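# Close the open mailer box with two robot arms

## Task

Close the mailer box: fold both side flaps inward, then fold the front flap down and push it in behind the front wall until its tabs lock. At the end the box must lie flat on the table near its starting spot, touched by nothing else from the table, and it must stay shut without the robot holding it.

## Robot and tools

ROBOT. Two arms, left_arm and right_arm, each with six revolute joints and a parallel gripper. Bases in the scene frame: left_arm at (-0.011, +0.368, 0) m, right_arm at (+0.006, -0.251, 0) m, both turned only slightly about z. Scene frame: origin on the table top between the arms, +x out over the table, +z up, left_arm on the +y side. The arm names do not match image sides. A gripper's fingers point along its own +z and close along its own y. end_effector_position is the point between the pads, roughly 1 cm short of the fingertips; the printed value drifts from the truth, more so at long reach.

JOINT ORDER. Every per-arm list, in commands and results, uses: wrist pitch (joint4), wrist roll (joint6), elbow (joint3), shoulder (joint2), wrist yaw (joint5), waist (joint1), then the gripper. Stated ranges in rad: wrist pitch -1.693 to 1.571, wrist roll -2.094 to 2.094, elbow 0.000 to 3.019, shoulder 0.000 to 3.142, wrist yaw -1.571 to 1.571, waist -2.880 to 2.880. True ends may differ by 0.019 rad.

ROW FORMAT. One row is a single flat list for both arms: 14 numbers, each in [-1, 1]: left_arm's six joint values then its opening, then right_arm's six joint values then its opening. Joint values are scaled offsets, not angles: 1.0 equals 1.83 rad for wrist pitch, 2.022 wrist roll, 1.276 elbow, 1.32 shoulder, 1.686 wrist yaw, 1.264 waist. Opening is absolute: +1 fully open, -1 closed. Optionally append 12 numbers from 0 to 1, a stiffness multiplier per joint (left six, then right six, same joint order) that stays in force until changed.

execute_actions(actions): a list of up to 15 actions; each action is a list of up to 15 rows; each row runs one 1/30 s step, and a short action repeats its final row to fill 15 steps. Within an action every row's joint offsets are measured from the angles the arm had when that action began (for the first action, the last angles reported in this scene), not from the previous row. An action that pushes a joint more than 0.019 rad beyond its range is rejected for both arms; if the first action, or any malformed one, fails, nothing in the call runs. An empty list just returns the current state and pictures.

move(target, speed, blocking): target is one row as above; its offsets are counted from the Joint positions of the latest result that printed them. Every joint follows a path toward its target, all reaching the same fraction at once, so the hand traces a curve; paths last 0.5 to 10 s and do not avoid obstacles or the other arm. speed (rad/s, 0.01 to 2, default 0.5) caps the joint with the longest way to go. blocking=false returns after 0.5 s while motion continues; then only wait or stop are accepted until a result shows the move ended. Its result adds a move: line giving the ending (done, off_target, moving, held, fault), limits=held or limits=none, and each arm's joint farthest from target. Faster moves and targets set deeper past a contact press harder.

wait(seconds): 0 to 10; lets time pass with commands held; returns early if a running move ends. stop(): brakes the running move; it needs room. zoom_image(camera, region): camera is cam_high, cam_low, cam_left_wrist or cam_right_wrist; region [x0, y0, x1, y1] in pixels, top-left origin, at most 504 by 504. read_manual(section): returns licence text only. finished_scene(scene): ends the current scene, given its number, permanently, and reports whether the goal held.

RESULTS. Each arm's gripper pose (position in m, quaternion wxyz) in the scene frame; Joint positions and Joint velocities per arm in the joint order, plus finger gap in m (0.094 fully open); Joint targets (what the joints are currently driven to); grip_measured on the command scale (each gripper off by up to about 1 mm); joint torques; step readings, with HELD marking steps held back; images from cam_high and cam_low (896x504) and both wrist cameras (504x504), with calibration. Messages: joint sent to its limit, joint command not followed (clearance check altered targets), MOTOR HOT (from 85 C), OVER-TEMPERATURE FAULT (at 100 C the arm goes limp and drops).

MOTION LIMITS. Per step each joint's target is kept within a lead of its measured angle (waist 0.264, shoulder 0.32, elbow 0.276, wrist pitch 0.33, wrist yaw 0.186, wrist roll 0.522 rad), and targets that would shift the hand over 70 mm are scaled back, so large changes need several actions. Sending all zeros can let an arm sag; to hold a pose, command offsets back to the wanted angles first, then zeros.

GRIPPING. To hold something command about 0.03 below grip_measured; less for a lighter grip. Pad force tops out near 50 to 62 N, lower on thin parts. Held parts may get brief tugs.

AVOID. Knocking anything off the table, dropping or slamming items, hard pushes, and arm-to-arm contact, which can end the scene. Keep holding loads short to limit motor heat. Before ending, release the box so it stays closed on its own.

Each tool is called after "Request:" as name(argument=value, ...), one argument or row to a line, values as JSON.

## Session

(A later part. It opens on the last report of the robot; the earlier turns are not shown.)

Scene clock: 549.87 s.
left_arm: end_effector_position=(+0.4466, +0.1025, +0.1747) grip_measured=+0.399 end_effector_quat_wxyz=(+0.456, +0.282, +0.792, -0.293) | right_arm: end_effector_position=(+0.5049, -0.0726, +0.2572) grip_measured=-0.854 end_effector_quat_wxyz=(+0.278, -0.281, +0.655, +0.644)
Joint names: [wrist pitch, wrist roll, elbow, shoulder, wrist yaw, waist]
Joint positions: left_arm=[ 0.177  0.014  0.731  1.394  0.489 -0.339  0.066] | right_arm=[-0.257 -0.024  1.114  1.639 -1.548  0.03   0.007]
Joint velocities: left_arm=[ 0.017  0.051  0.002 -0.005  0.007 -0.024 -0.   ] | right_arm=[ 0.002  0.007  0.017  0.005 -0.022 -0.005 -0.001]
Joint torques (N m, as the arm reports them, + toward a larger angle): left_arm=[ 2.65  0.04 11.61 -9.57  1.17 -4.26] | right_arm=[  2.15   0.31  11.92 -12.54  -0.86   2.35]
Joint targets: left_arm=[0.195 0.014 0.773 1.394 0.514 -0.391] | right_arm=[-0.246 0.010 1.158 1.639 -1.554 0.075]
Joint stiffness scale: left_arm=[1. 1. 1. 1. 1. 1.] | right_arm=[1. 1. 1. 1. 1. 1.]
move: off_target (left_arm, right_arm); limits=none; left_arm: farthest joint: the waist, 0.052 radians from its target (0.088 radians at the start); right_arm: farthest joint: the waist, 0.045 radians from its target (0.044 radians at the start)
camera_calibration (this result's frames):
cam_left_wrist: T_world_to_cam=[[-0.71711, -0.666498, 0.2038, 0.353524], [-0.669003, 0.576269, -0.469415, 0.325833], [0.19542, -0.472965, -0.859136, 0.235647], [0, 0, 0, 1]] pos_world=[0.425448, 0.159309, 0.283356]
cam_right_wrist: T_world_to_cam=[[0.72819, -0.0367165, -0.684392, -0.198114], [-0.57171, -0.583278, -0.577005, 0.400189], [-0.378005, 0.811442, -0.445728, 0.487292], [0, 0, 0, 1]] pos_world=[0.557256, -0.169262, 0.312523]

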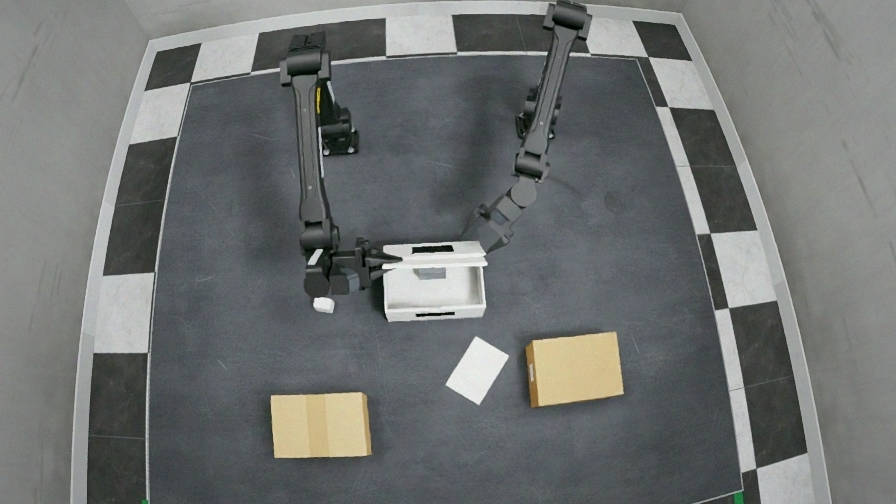

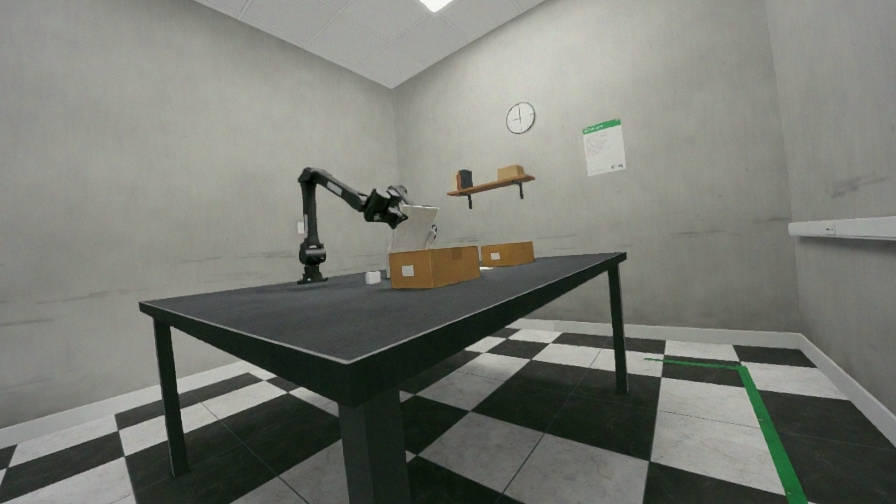

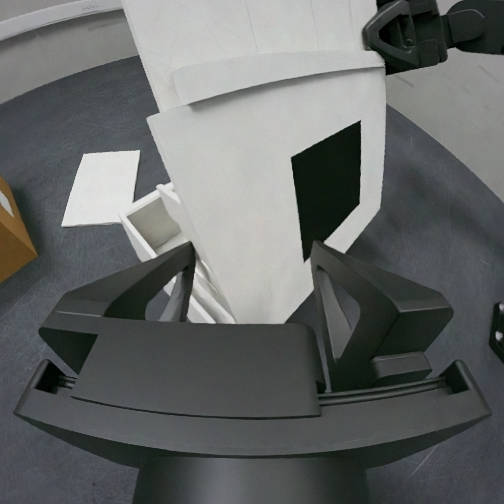

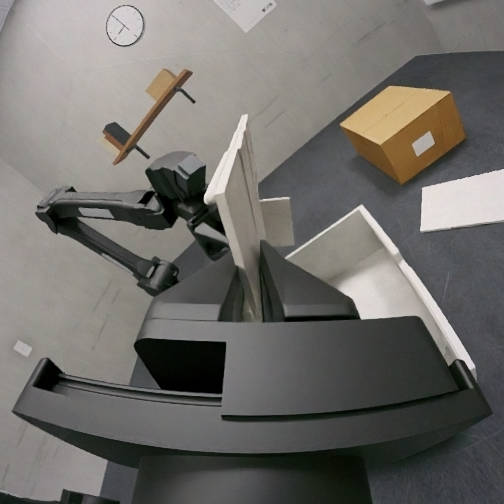

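Request:
move(
  target=[0.01,0,0.04,0.005,0.02,-0.07,0.4,0.006,0.017,0.035,0,-0.005,0.06,-0.9],
  speed=0.06,
)

Request:
move(
  target=[0.01,0,0.033,0,0,0.09,0.4,0.006,0.017,0.035,0,0,0.01,-0.9],
  speed=0.1,
)

Request:
zoom_image(
  camera="cam_high",
  region=[300, 180, 540, 340],
)

Scene clock: 562.83 s.
left_arm: end_effector_position=(+0.4412, +0.0932, +0.1748) grip_measured=+0.399 end_effector_quat_wxyz=(+0.454, +0.290, +0.789, -0.297) | right_arm: end_effector_position=(+0.5037, -0.0707, +0.2568) grip_measured=-0.854 end_effector_quat_wxyz=(+0.277, -0.283, +0.654, +0.645)
Joint names: [wrist pitch, wrist roll, elbow, shoulder, wrist yaw, waist]
Joint positions: left_arm=[ 0.179  0.014  0.731  1.394  0.487 -0.36   0.066] | right_arm=[-0.257 -0.026  1.112  1.639 -1.549  0.034  0.007]
Joint velocities: left_arm=[ 0.012 -0.037 -0.007 -0.024  0.007  0.015 -0.001] | right_arm=[-0.012  0.022 -0.007  0.005 -0.037  0.005 -0.001]
Joint torques (N m, as the arm reports them, + toward a larger angle): left_arm=[ 2.58  0.04 12.52 -8.88  1.69 -5.34] | right_arm=[  2.19   0.37  12.24 -12.62  -0.83   4.53]
Joint targets: left_arm=[0.195 0.014 0.782 1.400 0.523 -0.428] | right_arm=[-0.246 0.010 1.158 1.639 -1.556 0.106]
Joint stiffness scale: left_arm=[1. 1. 1. 1. 1. 1.] | right_arm=[1. 1. 1. 1. 1. 1.]
move: off_target (left_arm, right_arm); limits=none; left_arm: farthest joint: the waist, 0.067 radians from its target (0.088 radians at the start); right_arm: farthest joint: the waist, 0.072 radians from its target (0.076 radians at the start)
camera_calibration (this result's frames):
cam_left_wrist: T_world_to_cam=[[-0.729984, -0.652867, 0.20221, 0.348168], [-0.657105, 0.589036, -0.470372, 0.321414], [0.187981, -0.476237, -0.858989, 0.235934], [0, 0, 0, 1]] pos_world=[0.421008, 0.150344, 0.283446]
cam_right_wrist: T_world_to_cam=[[0.72887, -0.0324029, -0.683885, -0.19758], [-0.568397, -0.585483, -0.578044, 0.398791], [-0.381673, 0.810037, -0.445158, 0.486704], [0, 0, 0, 1]] pos_world=[0.556443, -0.167165, 0.312057]

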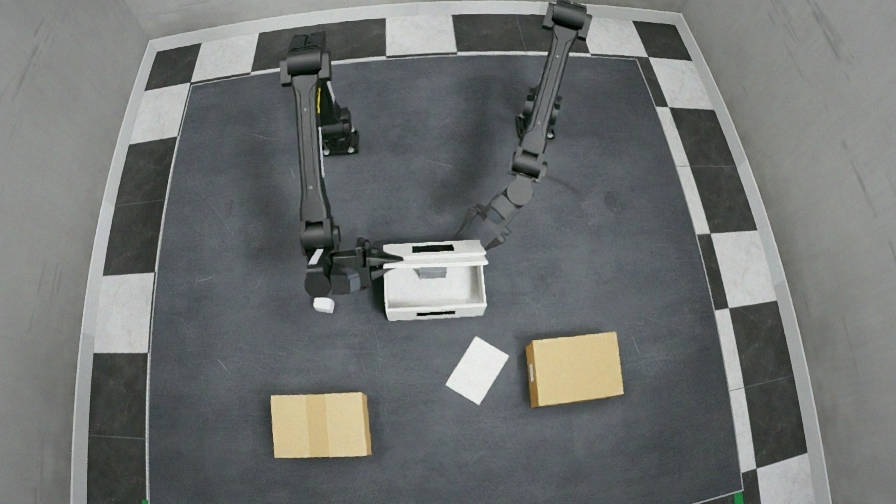

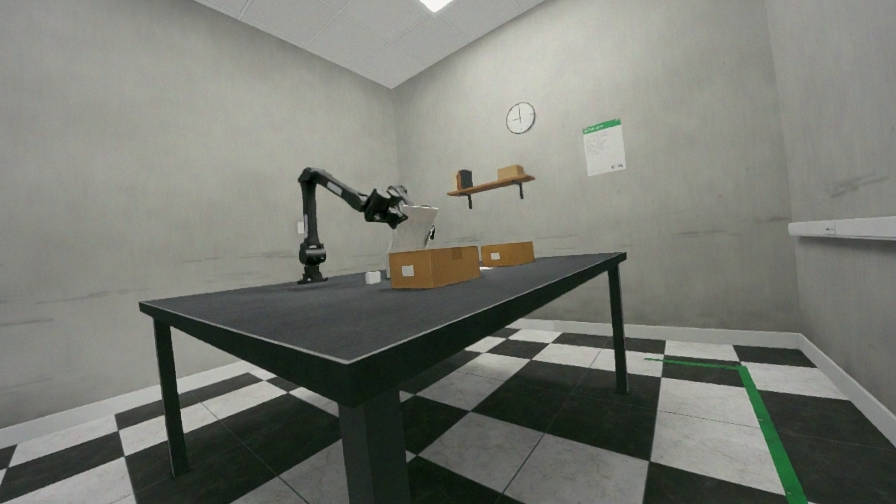

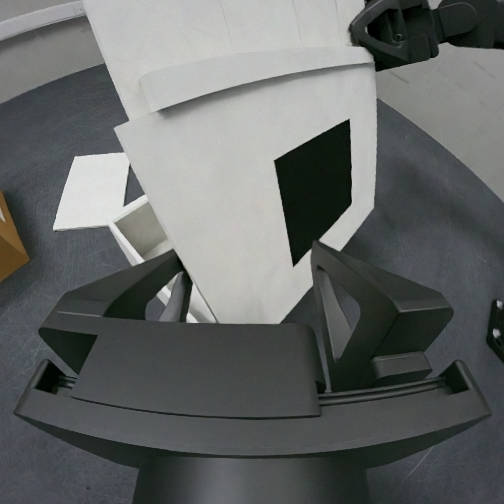

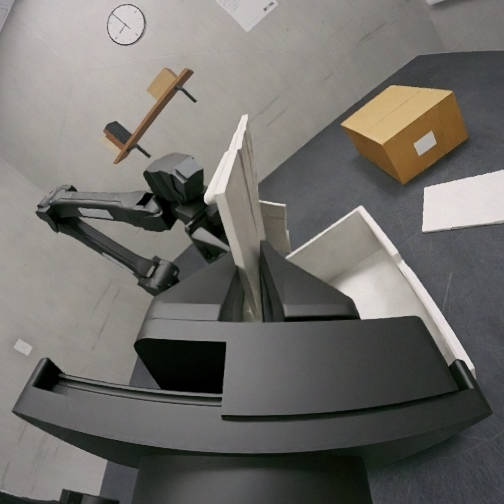

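Scene clock: 564.27 s.
left_arm: end_effector_position=(+0.4684, +0.1440, +0.1743) grip_measured=+0.399 end_effector_quat_wxyz=(+0.469, +0.246, +0.804, -0.271) | right_arm: end_effector_position=(+0.5040, -0.0716, +0.2559) grip_measured=-0.854 end_effector_quat_wxyz=(+0.278, -0.282, +0.655, +0.644)
Joint names: [wrist pitch, wrist roll, elbow, shoulder, wrist yaw, waist]
Joint positions: left_arm=[ 0.179  0.014  0.73   1.394  0.484 -0.252  0.066] | right_arm=[-0.257 -0.027  1.111  1.639 -1.546  0.032  0.007]
Joint velocities: left_arm=[ 0.002  0.051 -0.002 -0.005  0.007 -0.005 -0.001] | right_arm=[ 0.002 -0.081 -0.007 -0.005 -0.051 -0.005  0.001]
Joint torques (N m, as the arm reports them, + toward a larger angle): left_arm=[ 2.65  0.04 11.76 -9.51  0.26  0.51] | right_arm=[  2.12   0.33  12.12 -12.69  -0.69   0.51]
Joint targets: left_arm=[0.197 0.014 0.773 1.394 0.487 -0.246] | right_arm=[-0.246 0.008 1.156 1.639 -1.549 0.047]
Joint stiffness scale: left_arm=[1. 1. 1. 1. 1. 1.] | right_arm=[1. 1. 1. 1. 1. 1.]
move: off_target (left_arm, right_arm); limits=none; left_arm: farthest joint: the elbow, 0.043 radians from its target (0.042 radians at the start); right_arm: farthest joint: the elbow, 0.046 radians from its target (0.045 radians at the start)
camera_calibration (this result's frames):
cam_left_wrist: T_world_to_cam=[[-0.653118, -0.730061, 0.201119, 0.376566], [-0.718441, 0.513448, -0.469269, 0.348468], [0.239331, -0.45098, -0.859847, 0.227072], [0, 0, 0, 1]] pos_world=[0.44195, 0.198401, 0.283038]
cam_right_wrist: T_world_to_cam=[[0.728495, -0.0368449, -0.68406, -0.198597], [-0.570964, -0.584434, -0.576573, 0.398859], [-0.378544, 0.810604, -0.446794, 0.486067], [0, 0, 0, 1]] pos_world=[0.556409, -0.168219, 0.311292]

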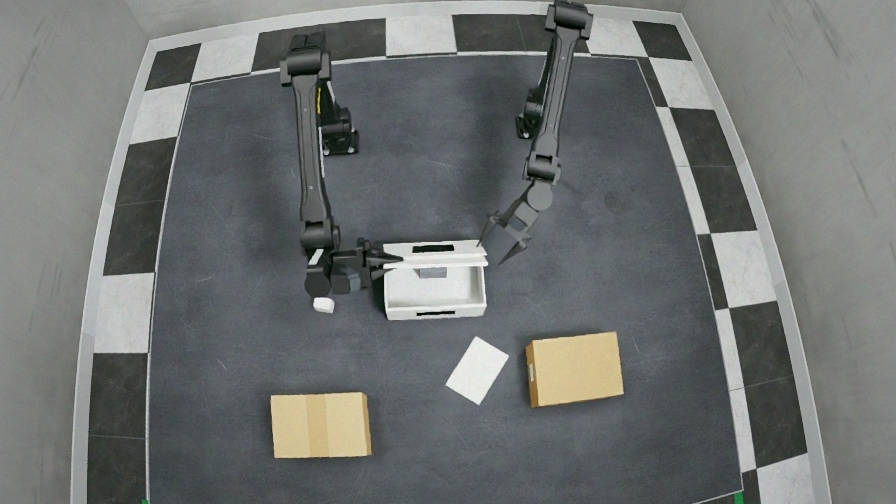

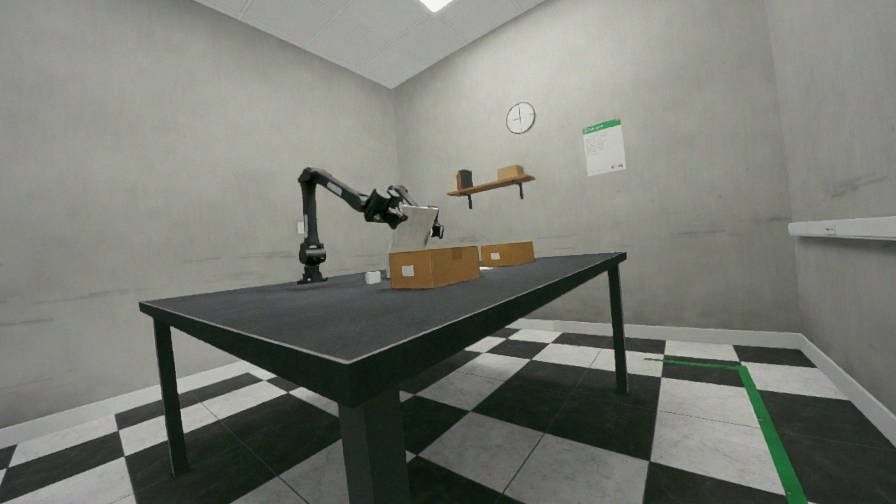

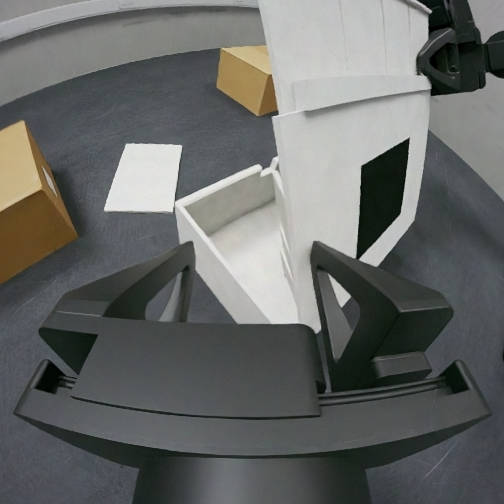

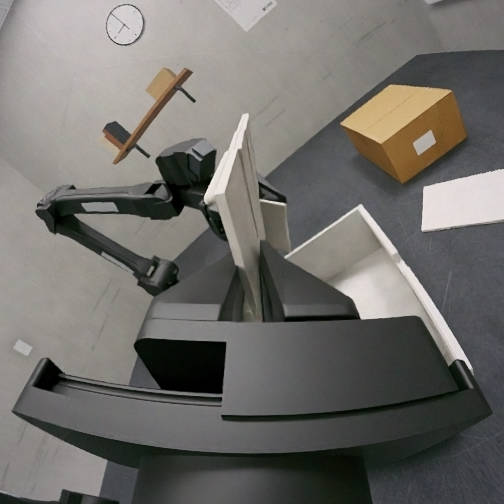

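Region (300, 180, 540, 340) of cam_high's 896x504 image, scaled by 2.100, with more detail than that image has.

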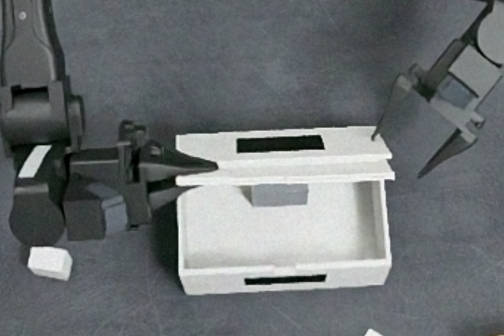

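Request:
move(
  target=[0.01,0,0.034,0,0.01,-0.1,0.4,0.006,0.017,0.035,0,0,0.02,-0.9],
  speed=0.12,
)

Request:
move(
  target=[0.01,0,0.034,0,0.005,-0.005,0.4,0.006,0.013,0.035,0,0,0,-0.3],
)

Request:
move(
  target=[0.01,0,0.034,0,0.005,-0.005,0.4,0.006,0,0.035,0,0,-0.165,-0.3],
  speed=0.3,
)

Request:
move(
  target=[0.01,0,0.034,0,0.005,-0.005,0.4,0.176,0,-0.14,0.092,0,0,-1],
  speed=0.4,
)

Request:
zoom_image(
  camera="cam_high",
  region=[300, 180, 540, 340],
)

Scene clock: 591.30 s.
left_arm: end_effector_position=(+0.4425, +0.0962, +0.1746) grip_measured=+0.399 end_effector_quat_wxyz=(+0.454, +0.288, +0.789, -0.297) | right_arm: end_effector_position=(+0.5040, -0.0714, +0.2556) grip_measured=-0.854 end_effector_quat_wxyz=(+0.278, -0.282, +0.656, +0.643)
Joint names: [wrist pitch, wrist roll, elbow, shoulder, wrist yaw, waist]
Joint positions: left_arm=[ 0.179  0.014  0.73   1.394  0.492 -0.353  0.066] | right_arm=[-0.257 -0.027  1.11   1.639 -1.545  0.032  0.007]
Joint velocities: left_arm=[ 0.017 -0.007  0.002 -0.024 -0.066 -0.005 -0.   ] | right_arm=[-0.007  0.007 -0.022 -0.005 -0.022 -0.005  0.001]
Joint torques (N m, as the arm reports them, + toward a larger angle): left_arm=[ 2.69  0.04 11.8  -9.25  0.52 -2.31] | right_arm=[  2.27   0.33  12.11 -12.39  -0.69   1.83]
Joint targets: left_arm=[0.197 0.014 0.773 1.394 0.501 -0.379] | right_arm=[-0.246 0.007 1.156 1.639 -1.546 0.057]
Joint stiffness scale: left_arm=[1. 1. 1. 1. 1. 1.] | right_arm=[1. 1. 1. 1. 1. 1.]
move: off_target (left_arm, right_arm); limits=none; left_arm: farthest joint: the elbow, 0.043 radians from its target (0.043 radians at the start); right_arm: farthest joint: the elbow, 0.045 radians from its target (0.045 radians at the start)
camera_calibration (this result's frames):
cam_left_wrist: T_world_to_cam=[[-0.727335, -0.655132, 0.204415, 0.349787], [-0.65992, 0.585887, -0.470364, 0.321915], [0.188387, -0.47701, -0.858471, 0.236764], [0, 0, 0, 1]] pos_world=[0.422247, 0.15349, 0.283171]
cam_right_wrist: T_world_to_cam=[[0.728227, -0.0377145, -0.684298, -0.198635], [-0.571426, -0.58466, -0.575887, 0.39883], [-0.378362, 0.810402, -0.447316, 0.485807], [0, 0, 0, 1]] pos_world=[0.556364, -0.16801, 0.311065]

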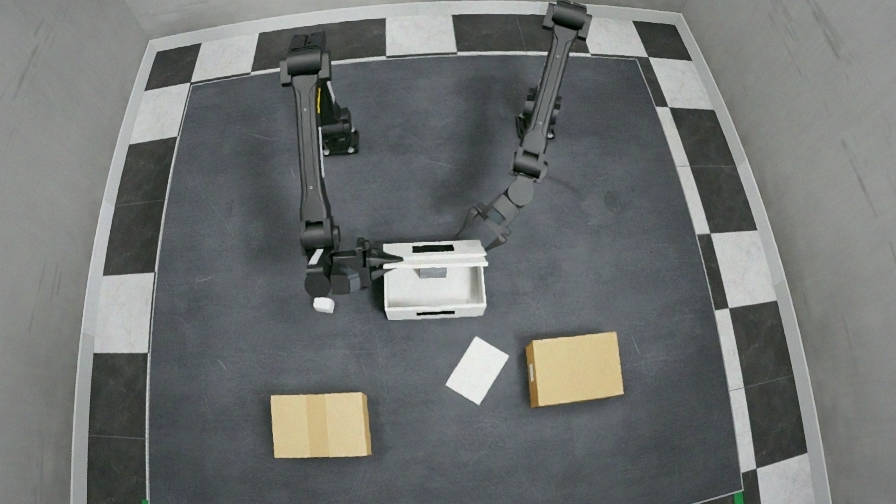

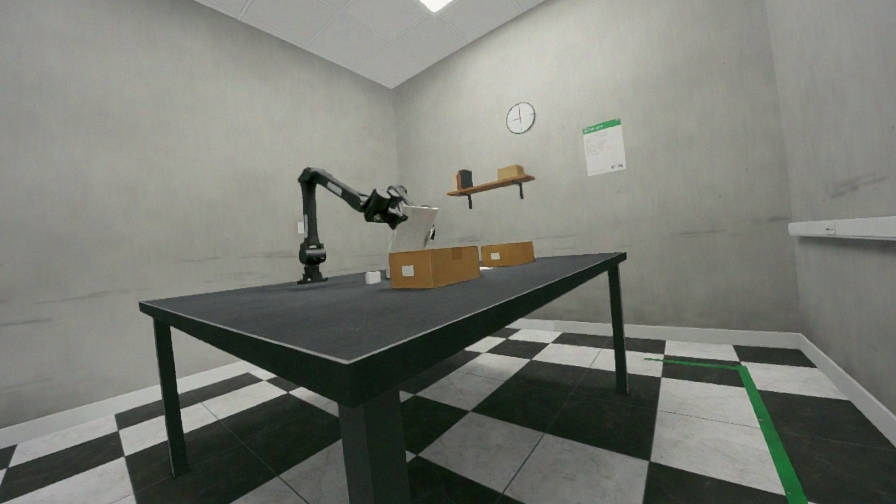

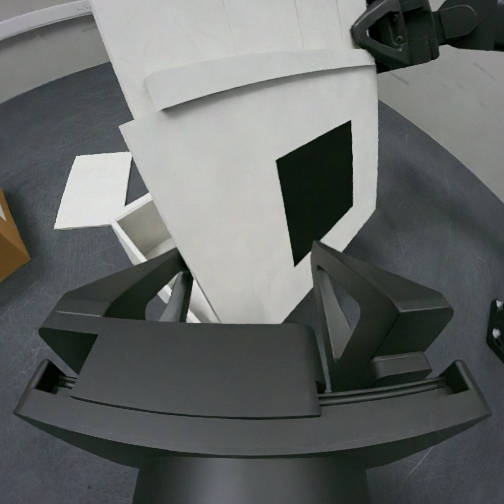

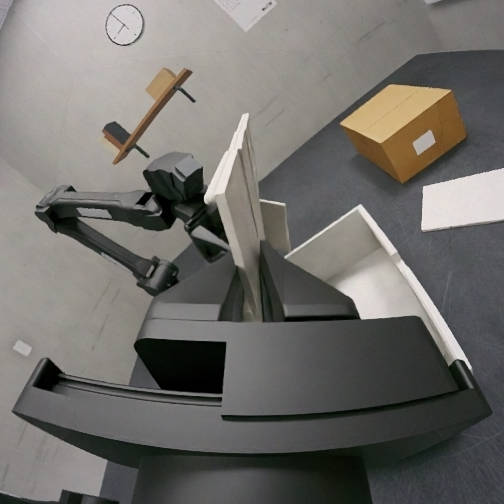

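Scene clock: 592.13 s.
left_arm: end_effector_position=(+0.4417, +0.0962, +0.1740) grip_measured=+0.399 end_effector_quat_wxyz=(+0.453, +0.288, +0.789, -0.299) | right_arm: end_effector_position=(+0.5045, -0.0714, +0.2565) grip_measured=-0.302 end_effector_quat_wxyz=(+0.274, -0.278, +0.657, +0.645)
Joint names: [wrist pitch, wrist roll, elbow, shoulder, wrist yaw, waist]
Joint positions: left_arm=[ 0.179  0.014  0.729  1.394  0.495 -0.352  0.066] | right_arm=[-0.257 -0.013  1.112  1.639 -1.545  0.032  0.033]
Joint velocities: left_arm=[ 0.012 -0.037  0.002 -0.005  0.066 -0.005 -0.001] | right_arm=[-0.002  0.081 -0.012 -0.015  0.007 -0.005 -0.001]
Joint torques (N m, as the arm reports them, + toward a larger angle): left_arm=[ 2.66  0.04 11.87 -9.43  0.34 -0.61] | right_arm=[  2.21   0.09  11.8  -12.72  -0.56  -0.68]
Joint targets: left_arm=[0.197 0.014 0.773 1.394 0.500 -0.359] | right_arm=[-0.246 -0.001 1.155 1.639 -1.545 0.032]
Joint stiffness scale: left_arm=[1. 1. 1. 1. 1. 1.] | right_arm=[1. 1. 1. 1. 1. 1.]
move: off_target (left_arm, right_arm); limits=none; left_arm: farthest joint: the elbow, 0.045 radians from its target (0.043 radians at the start); right_arm: farthest joint: the elbow, 0.042 radians from its target (0.044 radians at the start)
camera_calibration (this result's frames):
cam_left_wrist: T_world_to_cam=[[-0.728863, -0.652732, 0.206637, 0.349311], [-0.659144, 0.587353, -0.469623, 0.320488], [0.185169, -0.478495, -0.858344, 0.237906], [0, 0, 0, 1]] pos_world=[0.421795, 0.153603, 0.282533]
cam_right_wrist: T_world_to_cam=[[0.719818, -0.0374853, -0.69315, -0.191848], [-0.578412, -0.584477, -0.569057, 0.401454], [-0.383799, 0.810544, -0.442399, 0.487903], [0, 0, 0, 1]] pos_world=[0.557558, -0.168017, 0.311318]

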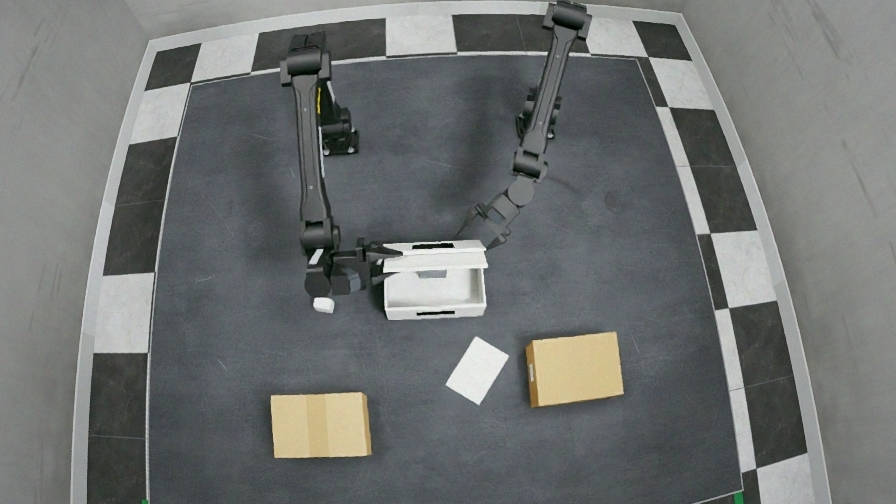

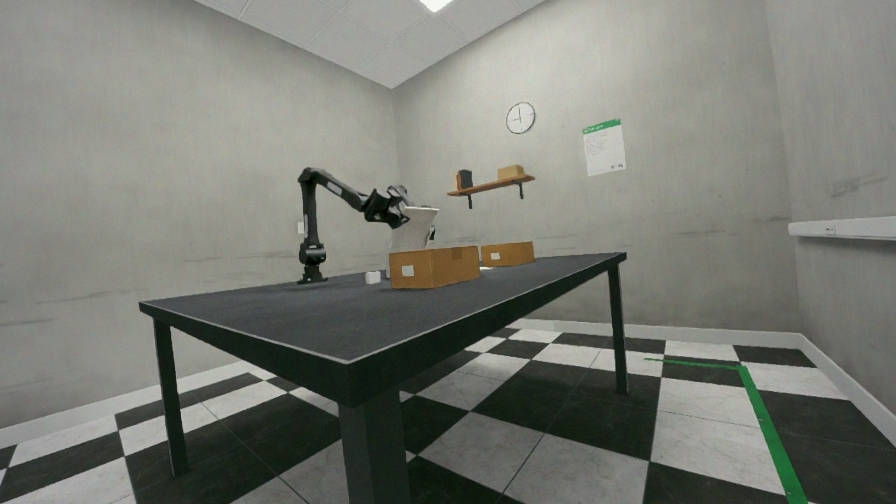

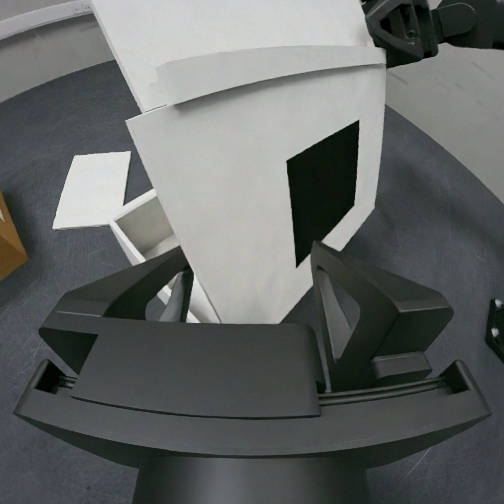

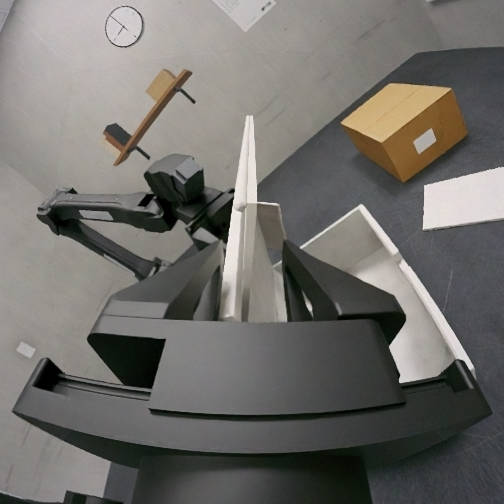

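Scene clock: 593.23 s.
left_arm: end_effector_position=(+0.4411, +0.0958, +0.1739) grip_measured=+0.399 end_effector_quat_wxyz=(+0.452, +0.289, +0.789, -0.300) | right_arm: end_effector_position=(+0.5306, -0.1761, +0.2565) grip_measured=-0.301 end_effector_quat_wxyz=(+0.338, -0.209, +0.682, +0.614)
Joint names: [wrist pitch, wrist roll, elbow, shoulder, wrist yaw, waist]
Joint positions: left_arm=[ 0.179  0.014  0.728  1.394  0.499 -0.352  0.066] | right_arm=[-0.257 -0.013  1.112  1.639 -1.545 -0.172  0.033]
Joint velocities: left_arm=[-0.022  0.066 -0.002 -0.015 -0.051 -0.005 -0.   ] | right_arm=[-0.002 -0.007  0.012 -0.005 -0.037  0.005  0.001]
Joint torques (N m, as the arm reports them, + toward a larger angle): left_arm=[ 2.66  0.04 11.88 -9.6   0.33 -0.65] | right_arm=[  2.15  -0.1   12.15 -12.53  -0.6   -0.46]
Joint targets: left_arm=[0.197 0.014 0.772 1.394 0.504 -0.359] | right_arm=[-0.246 -0.013 1.157 1.639 -1.545 -0.176]
Joint stiffness scale: left_arm=[1. 1. 1. 1. 1. 1.] | right_arm=[1. 1. 1. 1. 1. 1.]
move: off_target (left_arm, right_arm); limits=none; left_arm: farthest joint: the elbow, 0.044 radians from its target (0.044 radians at the start); right_arm: farthest joint: the elbow, 0.044 radians from its target (0.044 radians at the start)
camera_calibration (this result's frames):
cam_left_wrist: T_world_to_cam=[[-0.730641, -0.650239, 0.208212, 0.348976], [-0.657809, 0.588718, -0.469785, 0.319608], [0.182894, -0.480208, -0.857875, 0.23888], [0, 0, 0, 1]] pos_world=[0.421527, 0.153471, 0.282416]
cam_right_wrist: T_world_to_cam=[[0.697281, -0.182597, -0.69315, -0.228175], [-0.684867, -0.455117, -0.569057, 0.434637], [-0.211556, 0.871508, -0.442399, 0.502138], [0, 0, 0, 1]] pos_world=[0.563001, -0.281471, 0.311318]

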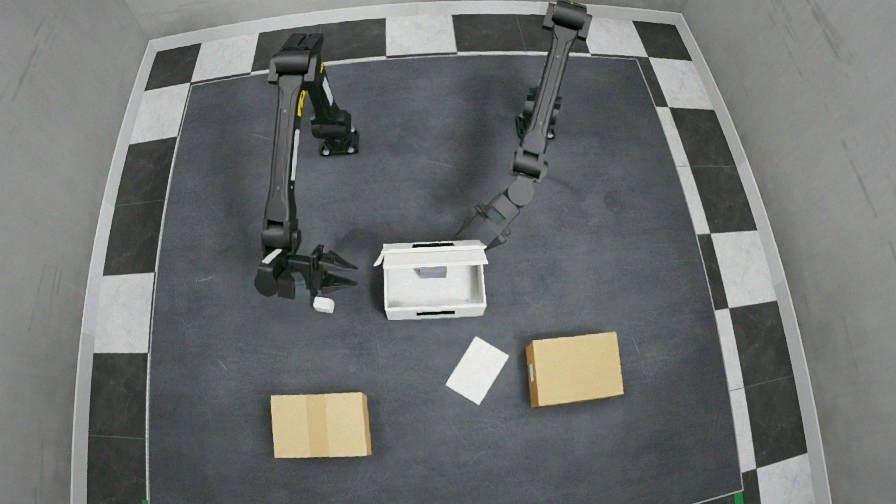

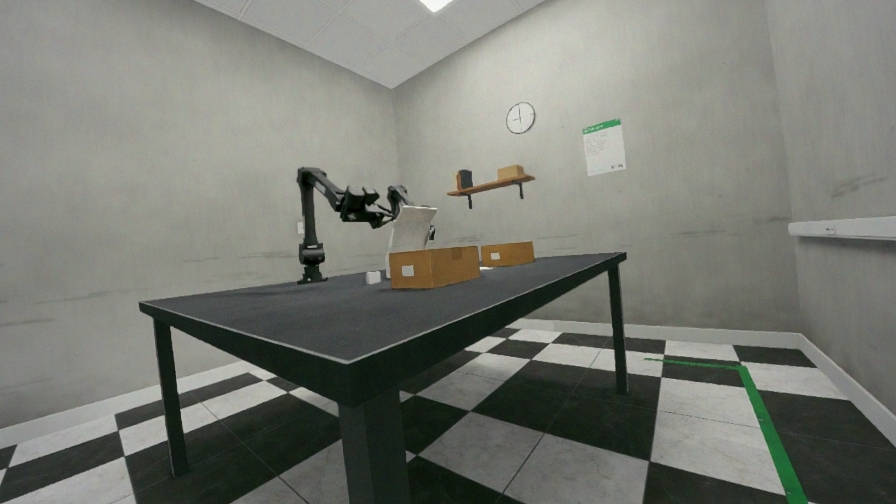

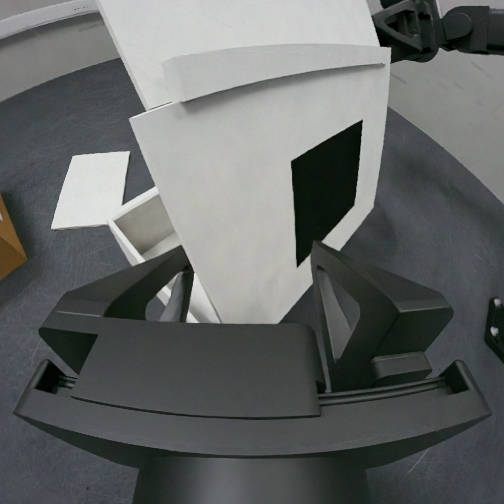

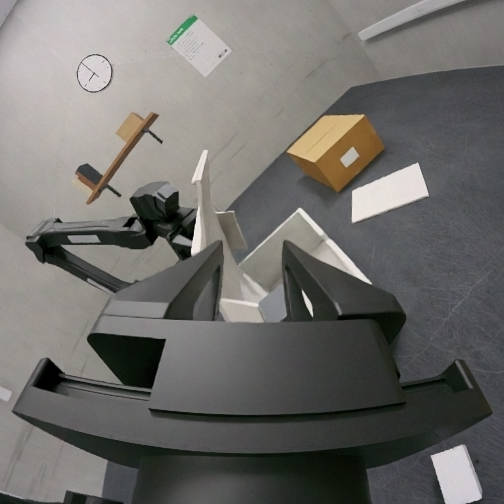

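Scene clock: 594.57 s.
left_arm: end_effector_position=(+0.4402, +0.0956, +0.1733) grip_measured=+0.399 end_effector_quat_wxyz=(+0.451, +0.290, +0.788, -0.301) | right_arm: end_effector_position=(+0.5026, -0.1708, +0.1547) grip_measured=-0.996 end_effector_quat_wxyz=(+0.340, -0.211, +0.681, +0.613)
Joint names: [wrist pitch, wrist roll, elbow, shoulder, wrist yaw, waist]
Joint positions: left_arm=[ 0.179  0.014  0.727  1.394  0.503 -0.352  0.066] | right_arm=[ 0.048 -0.013  0.929  1.754 -1.545 -0.172  0.   ]
Joint velocities: left_arm=[-0.007 -0.051  0.002 -0.005  0.081  0.005 -0.   ] | right_arm=[-0.017 -0.037 -0.017 -0.005 -0.081 -0.005 -0.001]
Joint torques (N m, as the arm reports them, + toward a larger angle): left_arm=[ 2.65  0.04 11.9  -9.62  0.34 -0.6 ] | right_arm=[  2.51  -0.11   7.28 -12.14  -0.59  -0.95]
Joint targets: left_arm=[0.197 0.014 0.771 1.394 0.507 -0.359] | right_arm=[0.065 -0.013 0.934 1.760 -1.545 -0.172]
Joint stiffness scale: left_arm=[1. 1. 1. 1. 1. 1.] | right_arm=[1. 1. 1. 1. 1. 1.]
move: off_target (left_arm); limits=none; left_arm: farthest joint: the elbow, 0.045 radians from its target (0.043 radians at the start); right_arm: farthest joint: the wrist pitch, 0.017 radians from its target (0.322 radians at the start)
camera_calibration (this result's frames):
cam_left_wrist: T_world_to_cam=[[-0.732391, -0.647547, 0.210442, 0.348379], [-0.656801, 0.590424, -0.469054, 0.318095], [0.179484, -0.481749, -0.857731, 0.24004], [0, 0, 0, 1]] pos_world=[0.420991, 0.15342, 0.28178]
cam_right_wrist: T_world_to_cam=[[0.700909, -0.183283, -0.6893, -0.280792], [-0.681872, -0.455684, -0.572191, 0.358849], [-0.20923, 0.871068, -0.444368, 0.445635], [0, 0, 0, 1]] pos_world=[0.534739, -0.276121, 0.209806]

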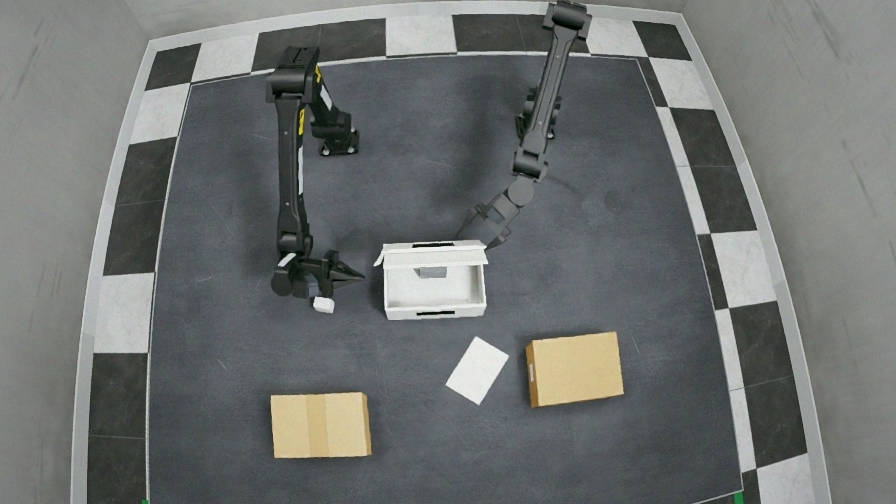

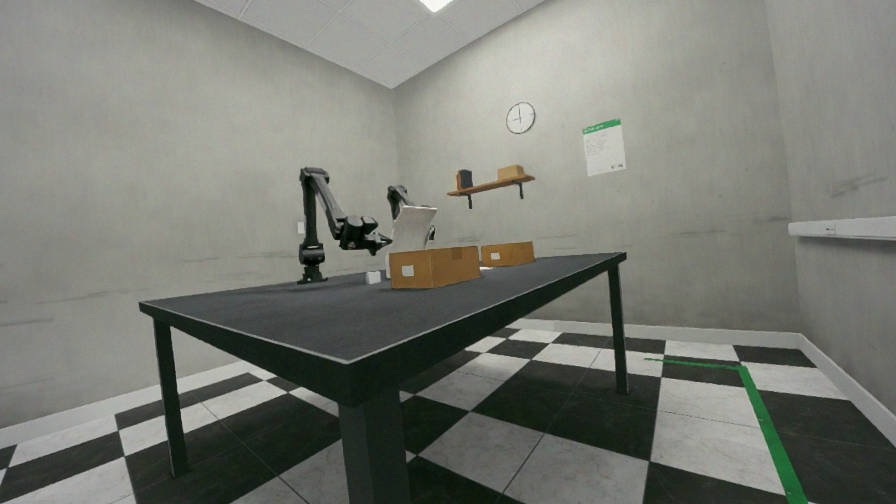

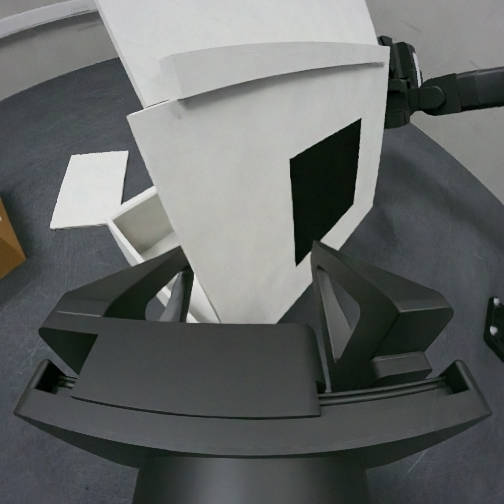

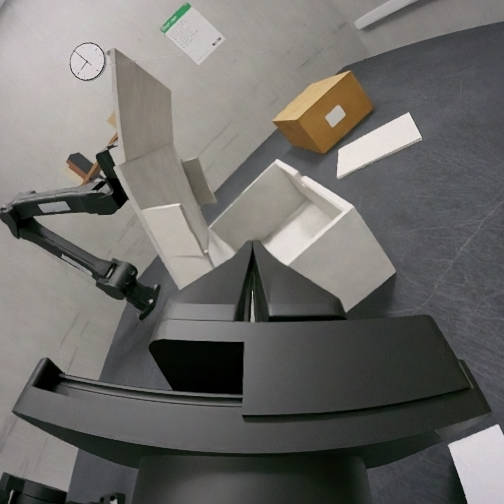

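Region (300, 180, 540, 340) of cam_high's 896x504 image, scaled by 2.100, with more detail than that image has.

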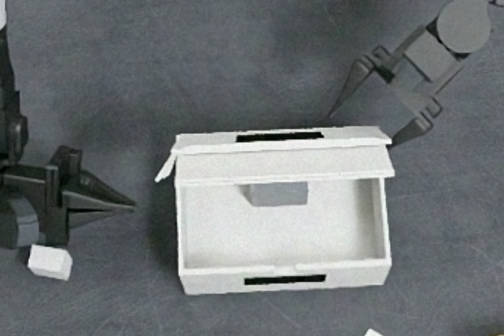

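Request:
move(
  target=[0.01,0,0.035,0,0,-0.005,0.4,0.009,0,-0.066,-0.075,0,0.035,-1],
  speed=0.2,
)

Request:
zoom_image(
  camera="cam_high",
  region=[300, 180, 540, 340],
)

Scene clock: 607.17 s.
left_arm: end_effector_position=(+0.4402, +0.0956, +0.1733) grip_measured=+0.399 end_effector_quat_wxyz=(+0.451, +0.290, +0.788, -0.301) | right_arm: end_effector_position=(+0.4687, -0.1498, +0.1687) grip_measured=-0.996 end_effector_quat_wxyz=(+0.332, -0.225, +0.677, +0.617)
Joint names: [wrist pitch, wrist roll, elbow, shoulder, wrist yaw, waist]
Joint positions: left_arm=[ 0.179  0.014  0.727  1.394  0.503 -0.352  0.066] | right_arm=[ 0.048 -0.013  0.844  1.66  -1.545 -0.139  0.   ]
Joint velocities: left_arm=[-0.002 -0.066  0.007 -0.005 -0.007 -0.015 -0.001] | right_arm=[ 0.002 -0.051 -0.002 -0.024 -0.066  0.005 -0.   ]
Joint torques (N m, as the arm reports them, + toward a larger angle): left_arm=[ 2.64  0.04 11.87 -9.5   0.13 -0.55] | right_arm=[  2.39  -0.08   7.26 -11.8   -0.56   0.44]
Joint targets: left_arm=[0.197 0.014 0.771 1.394 0.503 -0.359] | right_arm=[0.064 -0.013 0.845 1.655 -1.545 -0.128]
Joint stiffness scale: left_arm=[1. 1. 1. 1. 1. 1.] | right_arm=[1. 1. 1. 1. 1. 1.]
move: off_target (left_arm); limits=none; left_arm: farthest joint: the elbow, 0.045 radians from its target (0.045 radians at the start); right_arm: farthest joint: the wrist pitch, 0.017 radians from its target (0.017 radians at the start)
camera_calibration (this result's frames):
cam_left_wrist: T_world_to_cam=[[-0.732391, -0.647547, 0.210442, 0.348379], [-0.656801, 0.590424, -0.469054, 0.318095], [0.179484, -0.481749, -0.857731, 0.24004], [0, 0, 0, 1]] pos_world=[0.420991, 0.15342, 0.28178]
cam_right_wrist: T_world_to_cam=[[0.712492, -0.161119, -0.682932, -0.246735], [-0.661576, -0.478579, -0.577304, 0.341201], [-0.233822, 0.863135, -0.447576, 0.437261], [0, 0, 0, 1]] pos_world=[0.503768, -0.253877, 0.224182]

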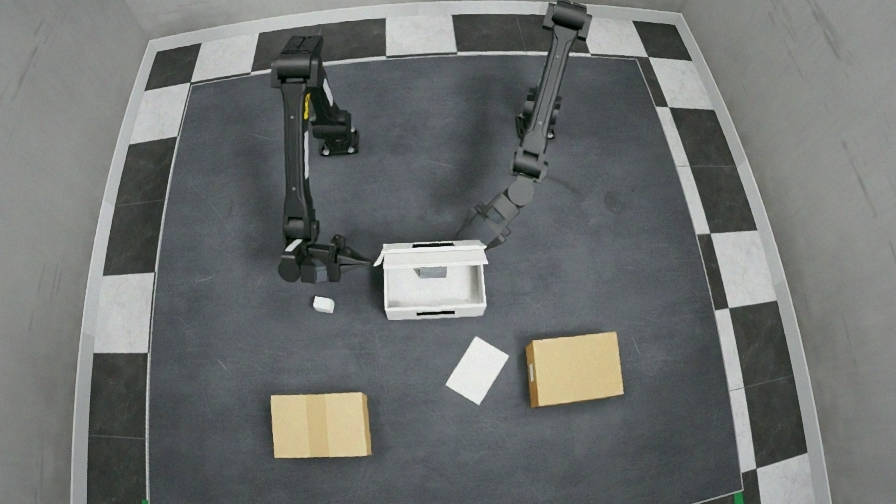

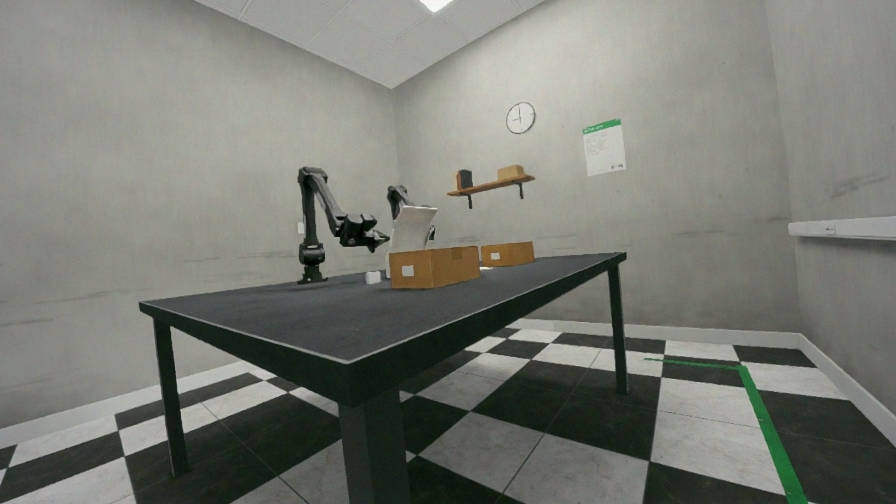

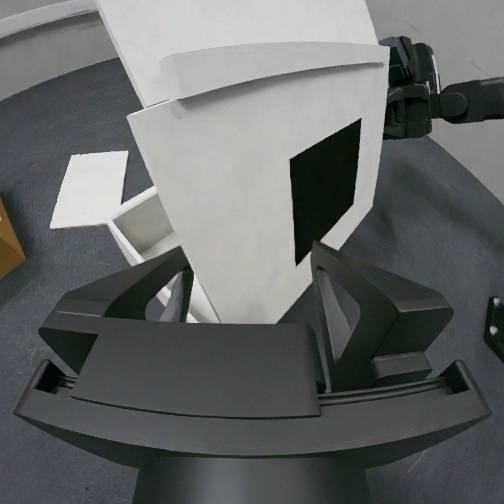

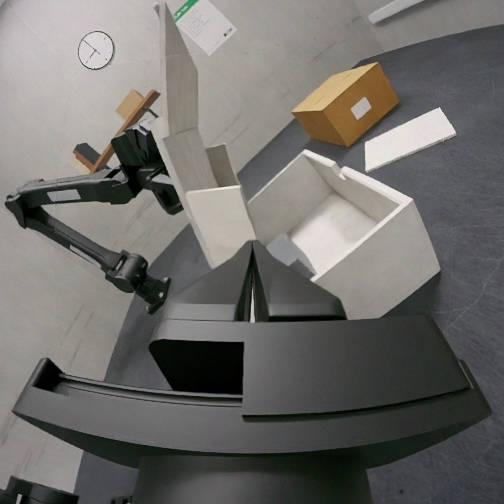

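Region (300, 180, 540, 340) of cam_high's 896x504 image, scaled by 2.100, with more detail than that image has.

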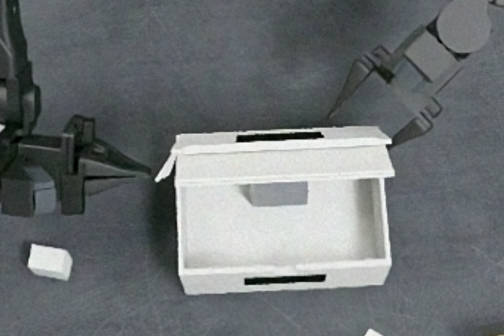

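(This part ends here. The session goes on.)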